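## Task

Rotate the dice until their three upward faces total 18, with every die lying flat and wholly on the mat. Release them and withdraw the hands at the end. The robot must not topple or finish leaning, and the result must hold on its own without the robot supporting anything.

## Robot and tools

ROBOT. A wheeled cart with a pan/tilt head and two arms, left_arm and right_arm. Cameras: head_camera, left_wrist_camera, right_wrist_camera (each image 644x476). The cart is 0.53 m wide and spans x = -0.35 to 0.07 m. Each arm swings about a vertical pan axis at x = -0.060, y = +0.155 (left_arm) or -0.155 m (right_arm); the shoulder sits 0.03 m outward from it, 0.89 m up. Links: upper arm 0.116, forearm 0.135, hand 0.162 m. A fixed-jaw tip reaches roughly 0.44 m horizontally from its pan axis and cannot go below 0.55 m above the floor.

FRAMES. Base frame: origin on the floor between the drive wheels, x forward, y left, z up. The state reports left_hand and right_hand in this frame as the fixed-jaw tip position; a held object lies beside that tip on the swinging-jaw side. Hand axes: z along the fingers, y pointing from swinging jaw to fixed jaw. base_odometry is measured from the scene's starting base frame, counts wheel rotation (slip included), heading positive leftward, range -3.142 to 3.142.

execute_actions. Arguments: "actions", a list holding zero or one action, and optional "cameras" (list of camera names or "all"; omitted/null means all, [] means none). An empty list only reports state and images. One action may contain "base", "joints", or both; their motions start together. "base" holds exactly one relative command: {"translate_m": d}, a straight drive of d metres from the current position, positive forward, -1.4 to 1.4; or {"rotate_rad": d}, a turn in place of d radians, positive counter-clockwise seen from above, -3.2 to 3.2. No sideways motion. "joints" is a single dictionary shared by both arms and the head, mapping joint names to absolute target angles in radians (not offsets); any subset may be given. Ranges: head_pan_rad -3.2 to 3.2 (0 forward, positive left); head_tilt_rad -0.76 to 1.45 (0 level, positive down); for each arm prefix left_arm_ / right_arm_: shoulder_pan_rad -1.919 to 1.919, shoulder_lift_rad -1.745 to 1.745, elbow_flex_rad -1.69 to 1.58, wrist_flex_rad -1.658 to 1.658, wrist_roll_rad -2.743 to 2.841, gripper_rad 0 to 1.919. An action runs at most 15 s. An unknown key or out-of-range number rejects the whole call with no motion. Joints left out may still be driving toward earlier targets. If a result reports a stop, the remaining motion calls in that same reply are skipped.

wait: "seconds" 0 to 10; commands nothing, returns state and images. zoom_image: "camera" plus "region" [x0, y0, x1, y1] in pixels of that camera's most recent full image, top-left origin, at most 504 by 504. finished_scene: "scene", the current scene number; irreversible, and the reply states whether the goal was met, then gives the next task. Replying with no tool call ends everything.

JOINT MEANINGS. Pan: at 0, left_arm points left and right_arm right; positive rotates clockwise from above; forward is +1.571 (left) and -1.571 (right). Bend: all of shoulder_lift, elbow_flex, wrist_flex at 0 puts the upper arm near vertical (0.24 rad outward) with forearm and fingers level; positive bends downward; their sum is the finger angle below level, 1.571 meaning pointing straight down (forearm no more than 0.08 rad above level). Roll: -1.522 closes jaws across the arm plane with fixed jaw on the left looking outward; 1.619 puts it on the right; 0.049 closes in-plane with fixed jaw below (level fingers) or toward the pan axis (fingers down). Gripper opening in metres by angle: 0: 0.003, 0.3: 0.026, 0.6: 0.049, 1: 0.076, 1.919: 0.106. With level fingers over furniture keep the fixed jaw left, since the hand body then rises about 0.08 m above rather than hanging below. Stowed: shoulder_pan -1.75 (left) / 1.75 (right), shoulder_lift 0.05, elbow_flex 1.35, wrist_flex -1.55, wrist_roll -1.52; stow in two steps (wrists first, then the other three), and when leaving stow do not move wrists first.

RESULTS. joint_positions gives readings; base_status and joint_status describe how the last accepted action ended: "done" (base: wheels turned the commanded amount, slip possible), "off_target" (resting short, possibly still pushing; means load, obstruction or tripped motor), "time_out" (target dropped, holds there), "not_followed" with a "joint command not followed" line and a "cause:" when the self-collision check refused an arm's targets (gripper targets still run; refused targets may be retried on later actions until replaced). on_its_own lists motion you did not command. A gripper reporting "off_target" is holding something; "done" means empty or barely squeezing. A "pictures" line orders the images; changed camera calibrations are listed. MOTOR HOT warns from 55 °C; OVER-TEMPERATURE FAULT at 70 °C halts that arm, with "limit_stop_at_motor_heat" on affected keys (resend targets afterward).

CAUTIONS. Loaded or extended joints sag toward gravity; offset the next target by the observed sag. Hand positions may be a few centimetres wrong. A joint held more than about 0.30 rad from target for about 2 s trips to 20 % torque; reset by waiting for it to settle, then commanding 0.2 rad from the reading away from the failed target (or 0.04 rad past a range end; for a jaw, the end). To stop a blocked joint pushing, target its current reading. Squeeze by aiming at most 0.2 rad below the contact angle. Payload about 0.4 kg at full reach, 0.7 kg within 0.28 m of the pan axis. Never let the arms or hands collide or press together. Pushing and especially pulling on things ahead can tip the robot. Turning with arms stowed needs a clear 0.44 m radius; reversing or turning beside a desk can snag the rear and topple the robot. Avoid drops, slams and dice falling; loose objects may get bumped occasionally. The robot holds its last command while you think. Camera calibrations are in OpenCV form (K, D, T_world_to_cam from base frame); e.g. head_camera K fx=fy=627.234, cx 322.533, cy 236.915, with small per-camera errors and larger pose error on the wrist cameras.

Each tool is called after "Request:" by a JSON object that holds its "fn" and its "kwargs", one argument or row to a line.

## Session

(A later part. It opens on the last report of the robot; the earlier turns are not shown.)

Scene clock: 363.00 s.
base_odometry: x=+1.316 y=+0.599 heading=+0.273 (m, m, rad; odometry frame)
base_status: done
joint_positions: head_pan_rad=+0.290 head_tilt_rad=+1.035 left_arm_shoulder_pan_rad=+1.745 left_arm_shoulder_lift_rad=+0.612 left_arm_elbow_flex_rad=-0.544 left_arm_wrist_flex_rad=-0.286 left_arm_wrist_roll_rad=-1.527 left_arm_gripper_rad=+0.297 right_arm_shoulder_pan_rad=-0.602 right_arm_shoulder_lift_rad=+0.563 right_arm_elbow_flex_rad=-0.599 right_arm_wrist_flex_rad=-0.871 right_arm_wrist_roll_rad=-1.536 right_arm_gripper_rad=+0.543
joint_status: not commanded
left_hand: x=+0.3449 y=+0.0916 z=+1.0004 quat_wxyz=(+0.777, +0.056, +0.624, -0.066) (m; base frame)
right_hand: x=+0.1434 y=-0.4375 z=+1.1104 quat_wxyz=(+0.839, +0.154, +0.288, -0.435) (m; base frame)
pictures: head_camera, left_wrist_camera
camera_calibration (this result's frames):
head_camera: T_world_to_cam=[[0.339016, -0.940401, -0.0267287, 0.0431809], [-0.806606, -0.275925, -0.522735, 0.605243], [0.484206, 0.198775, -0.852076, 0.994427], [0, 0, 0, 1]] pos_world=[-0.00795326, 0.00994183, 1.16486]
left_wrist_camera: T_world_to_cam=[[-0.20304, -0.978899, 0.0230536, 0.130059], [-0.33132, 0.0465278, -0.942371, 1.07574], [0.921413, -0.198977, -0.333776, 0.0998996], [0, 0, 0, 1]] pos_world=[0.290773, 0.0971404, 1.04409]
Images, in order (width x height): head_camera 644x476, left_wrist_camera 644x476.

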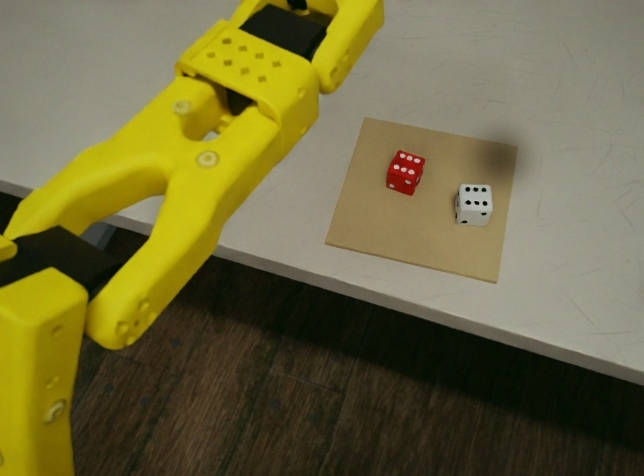

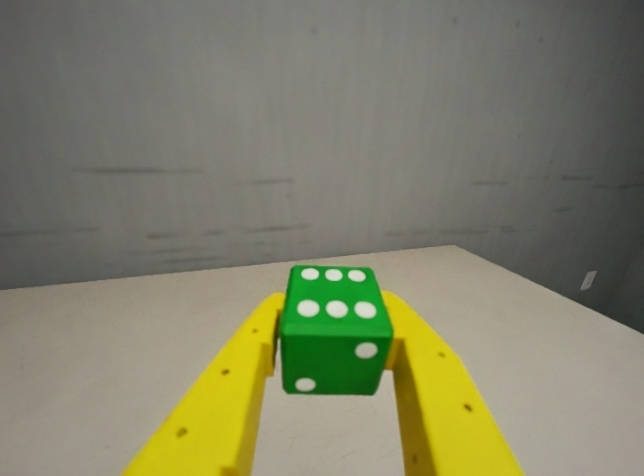

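Request:
{"fn": "execute_actions", "kwargs": {
  "actions": [
    {"base":{"translate_m":-0.045}}
  ],
  "cameras": []
}}

Request:
{"fn": "execute_actions", "kwargs": {
  "actions": [
    {"joints":{"left_arm_shoulder_lift_rad":1.5,"left_arm_elbow_flex_rad":-0.6,"left_arm_wrist_flex_rad":-0.85}}
  ],
  "cameras": ["head_camera","left_wrist_camera"]
}}

Scene clock: 367.87 s.
base_odometry: x=+1.273 y=+0.587 heading=+0.279 (m, m, rad; odometry frame)
base_status: done
joint_positions: head_pan_rad=+0.290 head_tilt_rad=+1.035 left_arm_shoulder_pan_rad=+1.745 left_arm_shoulder_lift_rad=+0.612 left_arm_elbow_flex_rad=-0.544 left_arm_wrist_flex_rad=-0.286 left_arm_wrist_roll_rad=-1.527 left_arm_gripper_rad=+0.297 right_arm_shoulder_pan_rad=-0.602 right_arm_shoulder_lift_rad=+0.563 right_arm_elbow_flex_rad=-0.599 right_arm_wrist_flex_rad=-0.871 right_arm_wrist_roll_rad=-1.536 right_arm_gripper_rad=+0.543
joint_status: not commanded
left_hand: x=+0.3449 y=+0.0916 z=+1.0004 quat_wxyz=(+0.777, +0.056, +0.624, -0.066) (m; base frame)
right_hand: x=+0.1434 y=-0.4375 z=+1.1104 quat_wxyz=(+0.839, +0.154, +0.288, -0.435) (m; base frame)
pictures: none
No camera images: the call's "cameras" was empty. Leave "cameras" out to get every camera's image.

Scene clock: 369.27 s.
base_odometry: x=+1.273 y=+0.587 heading=+0.279 (m, m, rad; odometry frame)
base_status: not commanded
joint_positions: head_pan_rad=+0.290 head_tilt_rad=+1.035 left_arm_shoulder_pan_rad=+1.745 left_arm_shoulder_lift_rad=+1.526 left_arm_elbow_flex_rad=-0.567 left_arm_wrist_flex_rad=-0.835 left_arm_wrist_roll_rad=-1.527 left_arm_gripper_rad=+0.297 right_arm_shoulder_pan_rad=-0.602 right_arm_shoulder_lift_rad=+0.563 right_arm_elbow_flex_rad=-0.599 right_arm_wrist_flex_rad=-0.871 right_arm_wrist_roll_rad=-1.536 right_arm_gripper_rad=+0.543
joint_status: all done
left_hand: x=+0.3205 y=+0.0959 z=+0.7433 quat_wxyz=(+0.659, +0.067, +0.747, -0.056) (m; base frame)
right_hand: x=+0.1434 y=-0.4375 z=+1.1104 quat_wxyz=(+0.839, +0.154, +0.288, -0.435) (m; base frame)
pictures: head_camera, left_wrist_camera
camera_calibration (this result's frames):
head_camera: T_world_to_cam=[[0.339021, -0.940399, -0.0267288, 0.0431813], [-0.806605, -0.27593, -0.522734, 0.605242], [0.484203, 0.198778, -0.852077, 0.994428], [0, 0, 0, 1]] pos_world=[-0.00795329, 0.00994207, 1.16486]
left_wrist_camera: T_world_to_cam=[[-0.193698, -0.980544, 0.0318636, 0.125852], [-0.623566, 0.0979759, -0.775607, 0.789995], [0.757395, -0.170102, -0.630412, 0.307688], [0, 0, 0, 1]] pos_world=[0.283951, 0.0983414, 0.802686]
Images, in order (width x height): head_camera 644x476, left_wrist_camera 644x476.

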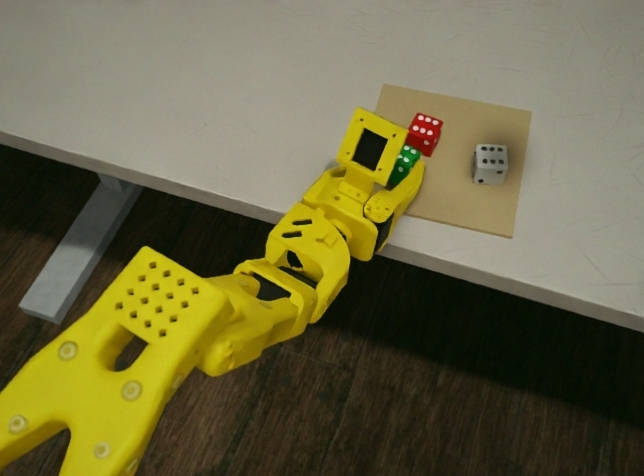

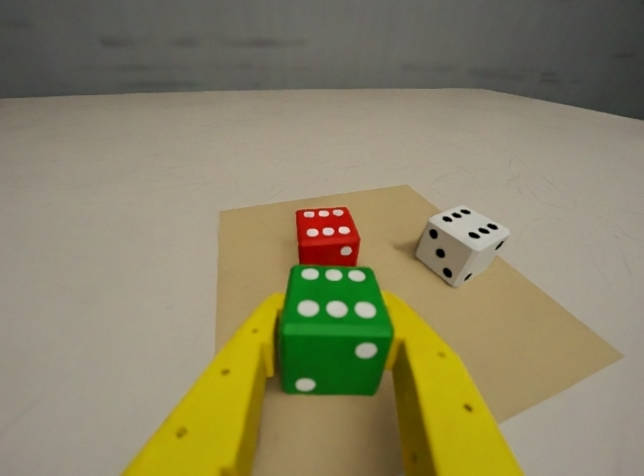

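Request:
{"fn": "execute_actions", "kwargs": {
  "actions": [
    {"joints":{"left_arm_shoulder_lift_rad":1.6,"left_arm_wrist_flex_rad":-0.9}}
  ],
  "cameras": []
}}

Request:
{"fn": "execute_actions", "kwargs": {
  "actions": [
    {"joints":{"left_arm_shoulder_lift_rad":1.64,"left_arm_wrist_flex_rad":-0.84}}
  ],
  "cameras": ["head_camera","left_wrist_camera"]
}}

Scene clock: 378.30 s.
base_odometry: x=+1.273 y=+0.587 heading=+0.279 (m, m, rad; odometry frame)
base_status: not commanded
joint_positions: head_pan_rad=+0.290 head_tilt_rad=+1.035 left_arm_shoulder_pan_rad=+1.745 left_arm_shoulder_lift_rad=+1.600 left_arm_elbow_flex_rad=-0.591 left_arm_wrist_flex_rad=-0.898 left_arm_wrist_roll_rad=-1.527 left_arm_gripper_rad=+0.297 right_arm_shoulder_pan_rad=-0.602 right_arm_shoulder_lift_rad=+0.563 right_arm_elbow_flex_rad=-0.599 right_arm_wrist_flex_rad=-0.871 right_arm_wrist_roll_rad=-1.536 right_arm_gripper_rad=+0.543
joint_status: all done
left_hand: x=+0.3135 y=+0.0971 z=+0.7333 quat_wxyz=(+0.664, +0.067, +0.742, -0.056) (m; base frame)
right_hand: x=+0.1434 y=-0.4375 z=+1.1104 quat_wxyz=(+0.839, +0.154, +0.288, -0.435) (m; base frame)
pictures: none
No camera images: the call's "cameras" was empty. Leave "cameras" out to get every camera's image.

Scene clock: 378.87 s.
base_odometry: x=+1.273 y=+0.587 heading=+0.279 (m, m, rad; odometry frame)
base_status: not commanded
joint_positions: head_pan_rad=+0.290 head_tilt_rad=+1.035 left_arm_shoulder_pan_rad=+1.745 left_arm_shoulder_lift_rad=+1.609 left_arm_elbow_flex_rad=-0.604 left_arm_wrist_flex_rad=-0.879 left_arm_wrist_roll_rad=-1.526 left_arm_gripper_rad=+0.297 right_arm_shoulder_pan_rad=-0.602 right_arm_shoulder_lift_rad=+0.563 right_arm_elbow_flex_rad=-0.599 right_arm_wrist_flex_rad=-0.871 right_arm_wrist_roll_rad=-1.536 right_arm_gripper_rad=+0.543
joint_status: left_arm_wrist_flex_rad off_target (ended at -0.878, target -0.840); the others done
left_hand: x=+0.3133 y=+0.0971 z=+0.7301 quat_wxyz=(+0.659, +0.067, +0.747, -0.056) (m; base frame)
right_hand: x=+0.1434 y=-0.4375 z=+1.1104 quat_wxyz=(+0.839, +0.154, +0.288, -0.435) (m; base frame)
pictures: head_camera, left_wrist_camera
camera_calibration (this result's frames):
head_camera: T_world_to_cam=[[0.339021, -0.940399, -0.0267288, 0.0431813], [-0.806605, -0.27593, -0.522734, 0.605242], [0.484203, 0.198778, -0.852077, 0.994428], [0, 0, 0, 1]] pos_world=[-0.00795329, 0.00994206, 1.16486]
left_wrist_camera: T_world_to_cam=[[-0.193451, -0.980541, 0.033416, 0.12491], [-0.62496, 0.0969002, -0.774619, 0.774913], [0.756308, -0.170735, -0.631545, 0.306282], [0, 0, 0, 1]] pos_world=[0.276811, 0.0996827, 0.789519]
Images, in order (width x height): head_camera 644x476, left_wrist_camera 644x476.

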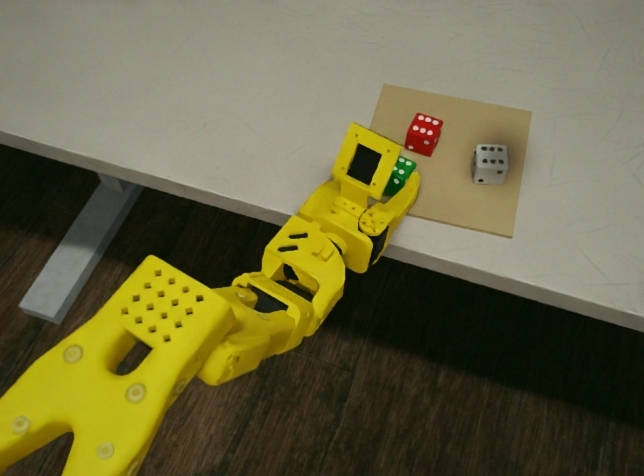

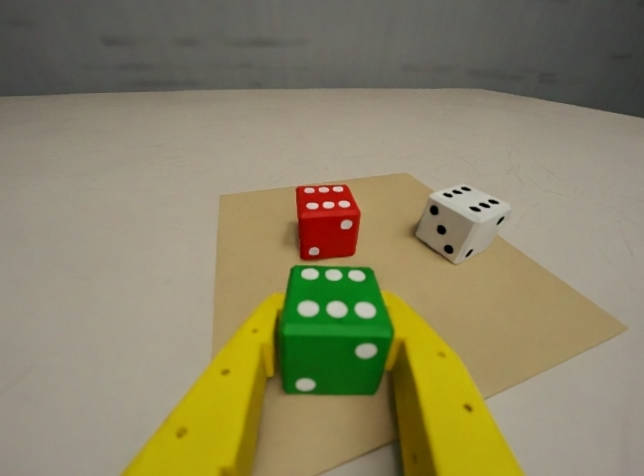

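Request:
{"fn": "execute_actions", "kwargs": {
  "actions": [
    {"joints":{"left_arm_gripper_rad":0.55}}
  ],
  "cameras": []
}}

Request:
{"fn": "execute_actions", "kwargs": {
  "actions": [
    {"base":{"translate_m":-0.07}}
  ],
  "cameras": []
}}

Request:
{"fn": "execute_actions", "kwargs": {
  "actions": [
    {"joints":{"left_arm_shoulder_lift_rad":0.5,"left_arm_shoulder_pan_rad":1.2}}
  ],
  "cameras": ["head_camera"]
}}

Scene clock: 384.77 s.
base_odometry: x=+1.273 y=+0.587 heading=+0.279 (m, m, rad; odometry frame)
base_status: not commanded
joint_positions: head_pan_rad=+0.290 head_tilt_rad=+1.035 left_arm_shoulder_pan_rad=+1.745 left_arm_shoulder_lift_rad=+1.619 left_arm_elbow_flex_rad=-0.604 left_arm_wrist_flex_rad=-0.864 left_arm_wrist_roll_rad=-1.524 left_arm_gripper_rad=+0.541 right_arm_shoulder_pan_rad=-0.602 right_arm_shoulder_lift_rad=+0.563 right_arm_elbow_flex_rad=-0.599 right_arm_wrist_flex_rad=-0.871 right_arm_wrist_roll_rad=-1.536 right_arm_gripper_rad=+0.543
joint_status: all done
left_hand: x=+0.3114 y=+0.0975 z=+0.7245 quat_wxyz=(+0.649, +0.067, +0.755, -0.056) (m; base frame)
right_hand: x=+0.1434 y=-0.4375 z=+1.1104 quat_wxyz=(+0.839, +0.154, +0.288, -0.435) (m; base frame)
pictures: none
No camera images: the call's "cameras" was empty. Leave "cameras" out to get every camera's image.

Scene clock: 385.90 s.
base_odometry: x=+1.206 y=+0.567 heading=+0.283 (m, m, rad; odometry frame)
base_status: done
joint_positions: head_pan_rad=+0.290 head_tilt_rad=+1.035 left_arm_shoulder_pan_rad=+1.747 left_arm_shoulder_lift_rad=+1.663 left_arm_elbow_flex_rad=-0.599 left_arm_wrist_flex_rad=-0.841 left_arm_wrist_roll_rad=-1.524 left_arm_gripper_rad=+0.543 right_arm_shoulder_pan_rad=-0.602 right_arm_shoulder_lift_rad=+0.563 right_arm_elbow_flex_rad=-0.599 right_arm_wrist_flex_rad=-0.871 right_arm_wrist_roll_rad=-1.536 right_arm_gripper_rad=+0.543
joint_status: not commanded
left_hand: x=+0.3022 y=+0.0985 z=+0.7046 quat_wxyz=(+0.622, +0.069, +0.778, -0.054) (m; base frame)
right_hand: x=+0.1434 y=-0.4375 z=+1.1104 quat_wxyz=(+0.839, +0.154, +0.288, -0.435) (m; base frame)
pictures: none
No camera images: the call's "cameras" was empty. Leave "cameras" out to get every camera's image.

Scene clock: 387.33 s.
base_odometry: x=+1.206 y=+0.567 heading=+0.283 (m, m, rad; odometry frame)
base_status: not commanded
joint_positions: head_pan_rad=+0.290 head_tilt_rad=+1.035 left_arm_shoulder_pan_rad=+1.204 left_arm_shoulder_lift_rad=+0.559 left_arm_elbow_flex_rad=-0.599 left_arm_wrist_flex_rad=-0.841 left_arm_wrist_roll_rad=-1.524 left_arm_gripper_rad=+0.543 right_arm_shoulder_pan_rad=-0.602 right_arm_shoulder_lift_rad=+0.563 right_arm_elbow_flex_rad=-0.599 right_arm_wrist_flex_rad=-0.871 right_arm_wrist_roll_rad=-1.536 right_arm_gripper_rad=+0.543
joint_status: all done
left_hand: x=+0.2645 y=+0.2881 z=+1.1090 quat_wxyz=(+0.925, -0.061, +0.332, +0.173) (m; base frame)
right_hand: x=+0.1434 y=-0.4375 z=+1.1104 quat_wxyz=(+0.839, +0.154, +0.288, -0.435) (m; base frame)
pictures: head_camera
camera_calibration (this result's frames):
head_camera: T_world_to_cam=[[0.339028, -0.940396, -0.0267312, 0.0431843], [-0.806624, -0.275943, -0.522698, 0.6052], [0.484167, 0.198772, -0.852099, 0.994451], [0, 0, 0, 1]] pos_world=[-0.00795282, 0.00994257, 1.16486]
Images, in order (width x height): head_camera 644x476.

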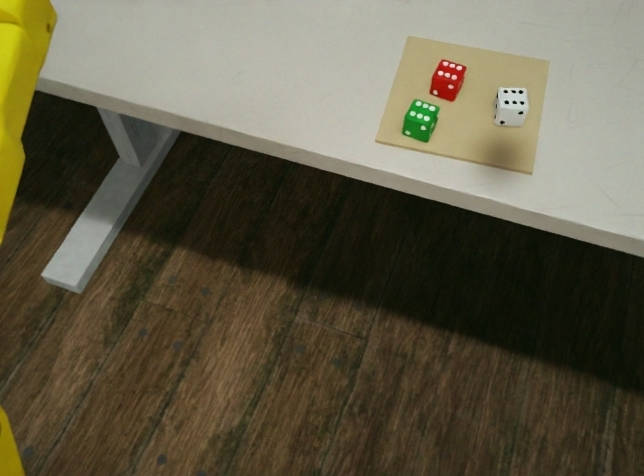

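Request:
{"fn": "zoom_image", "kwargs": {
  "camera": "head_camera",
  "region": [360,20,570,190]
}}

Region (360, 20, 570, 190) of head_camera's 644x476 image, scaled by 2.400; it fills the top 408 rows of this view, and the rest is white.

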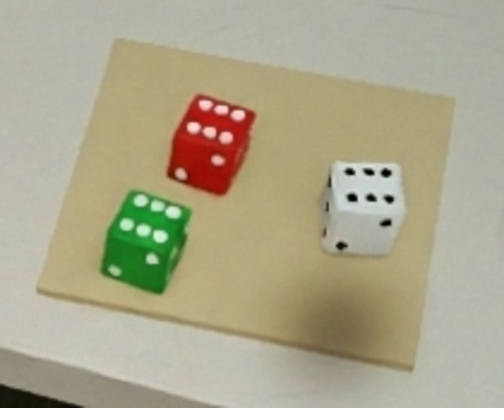

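Request:
{"fn": "finished_scene", "kwargs": {
  "scene": 2
}}

The scene is finished: the task was done.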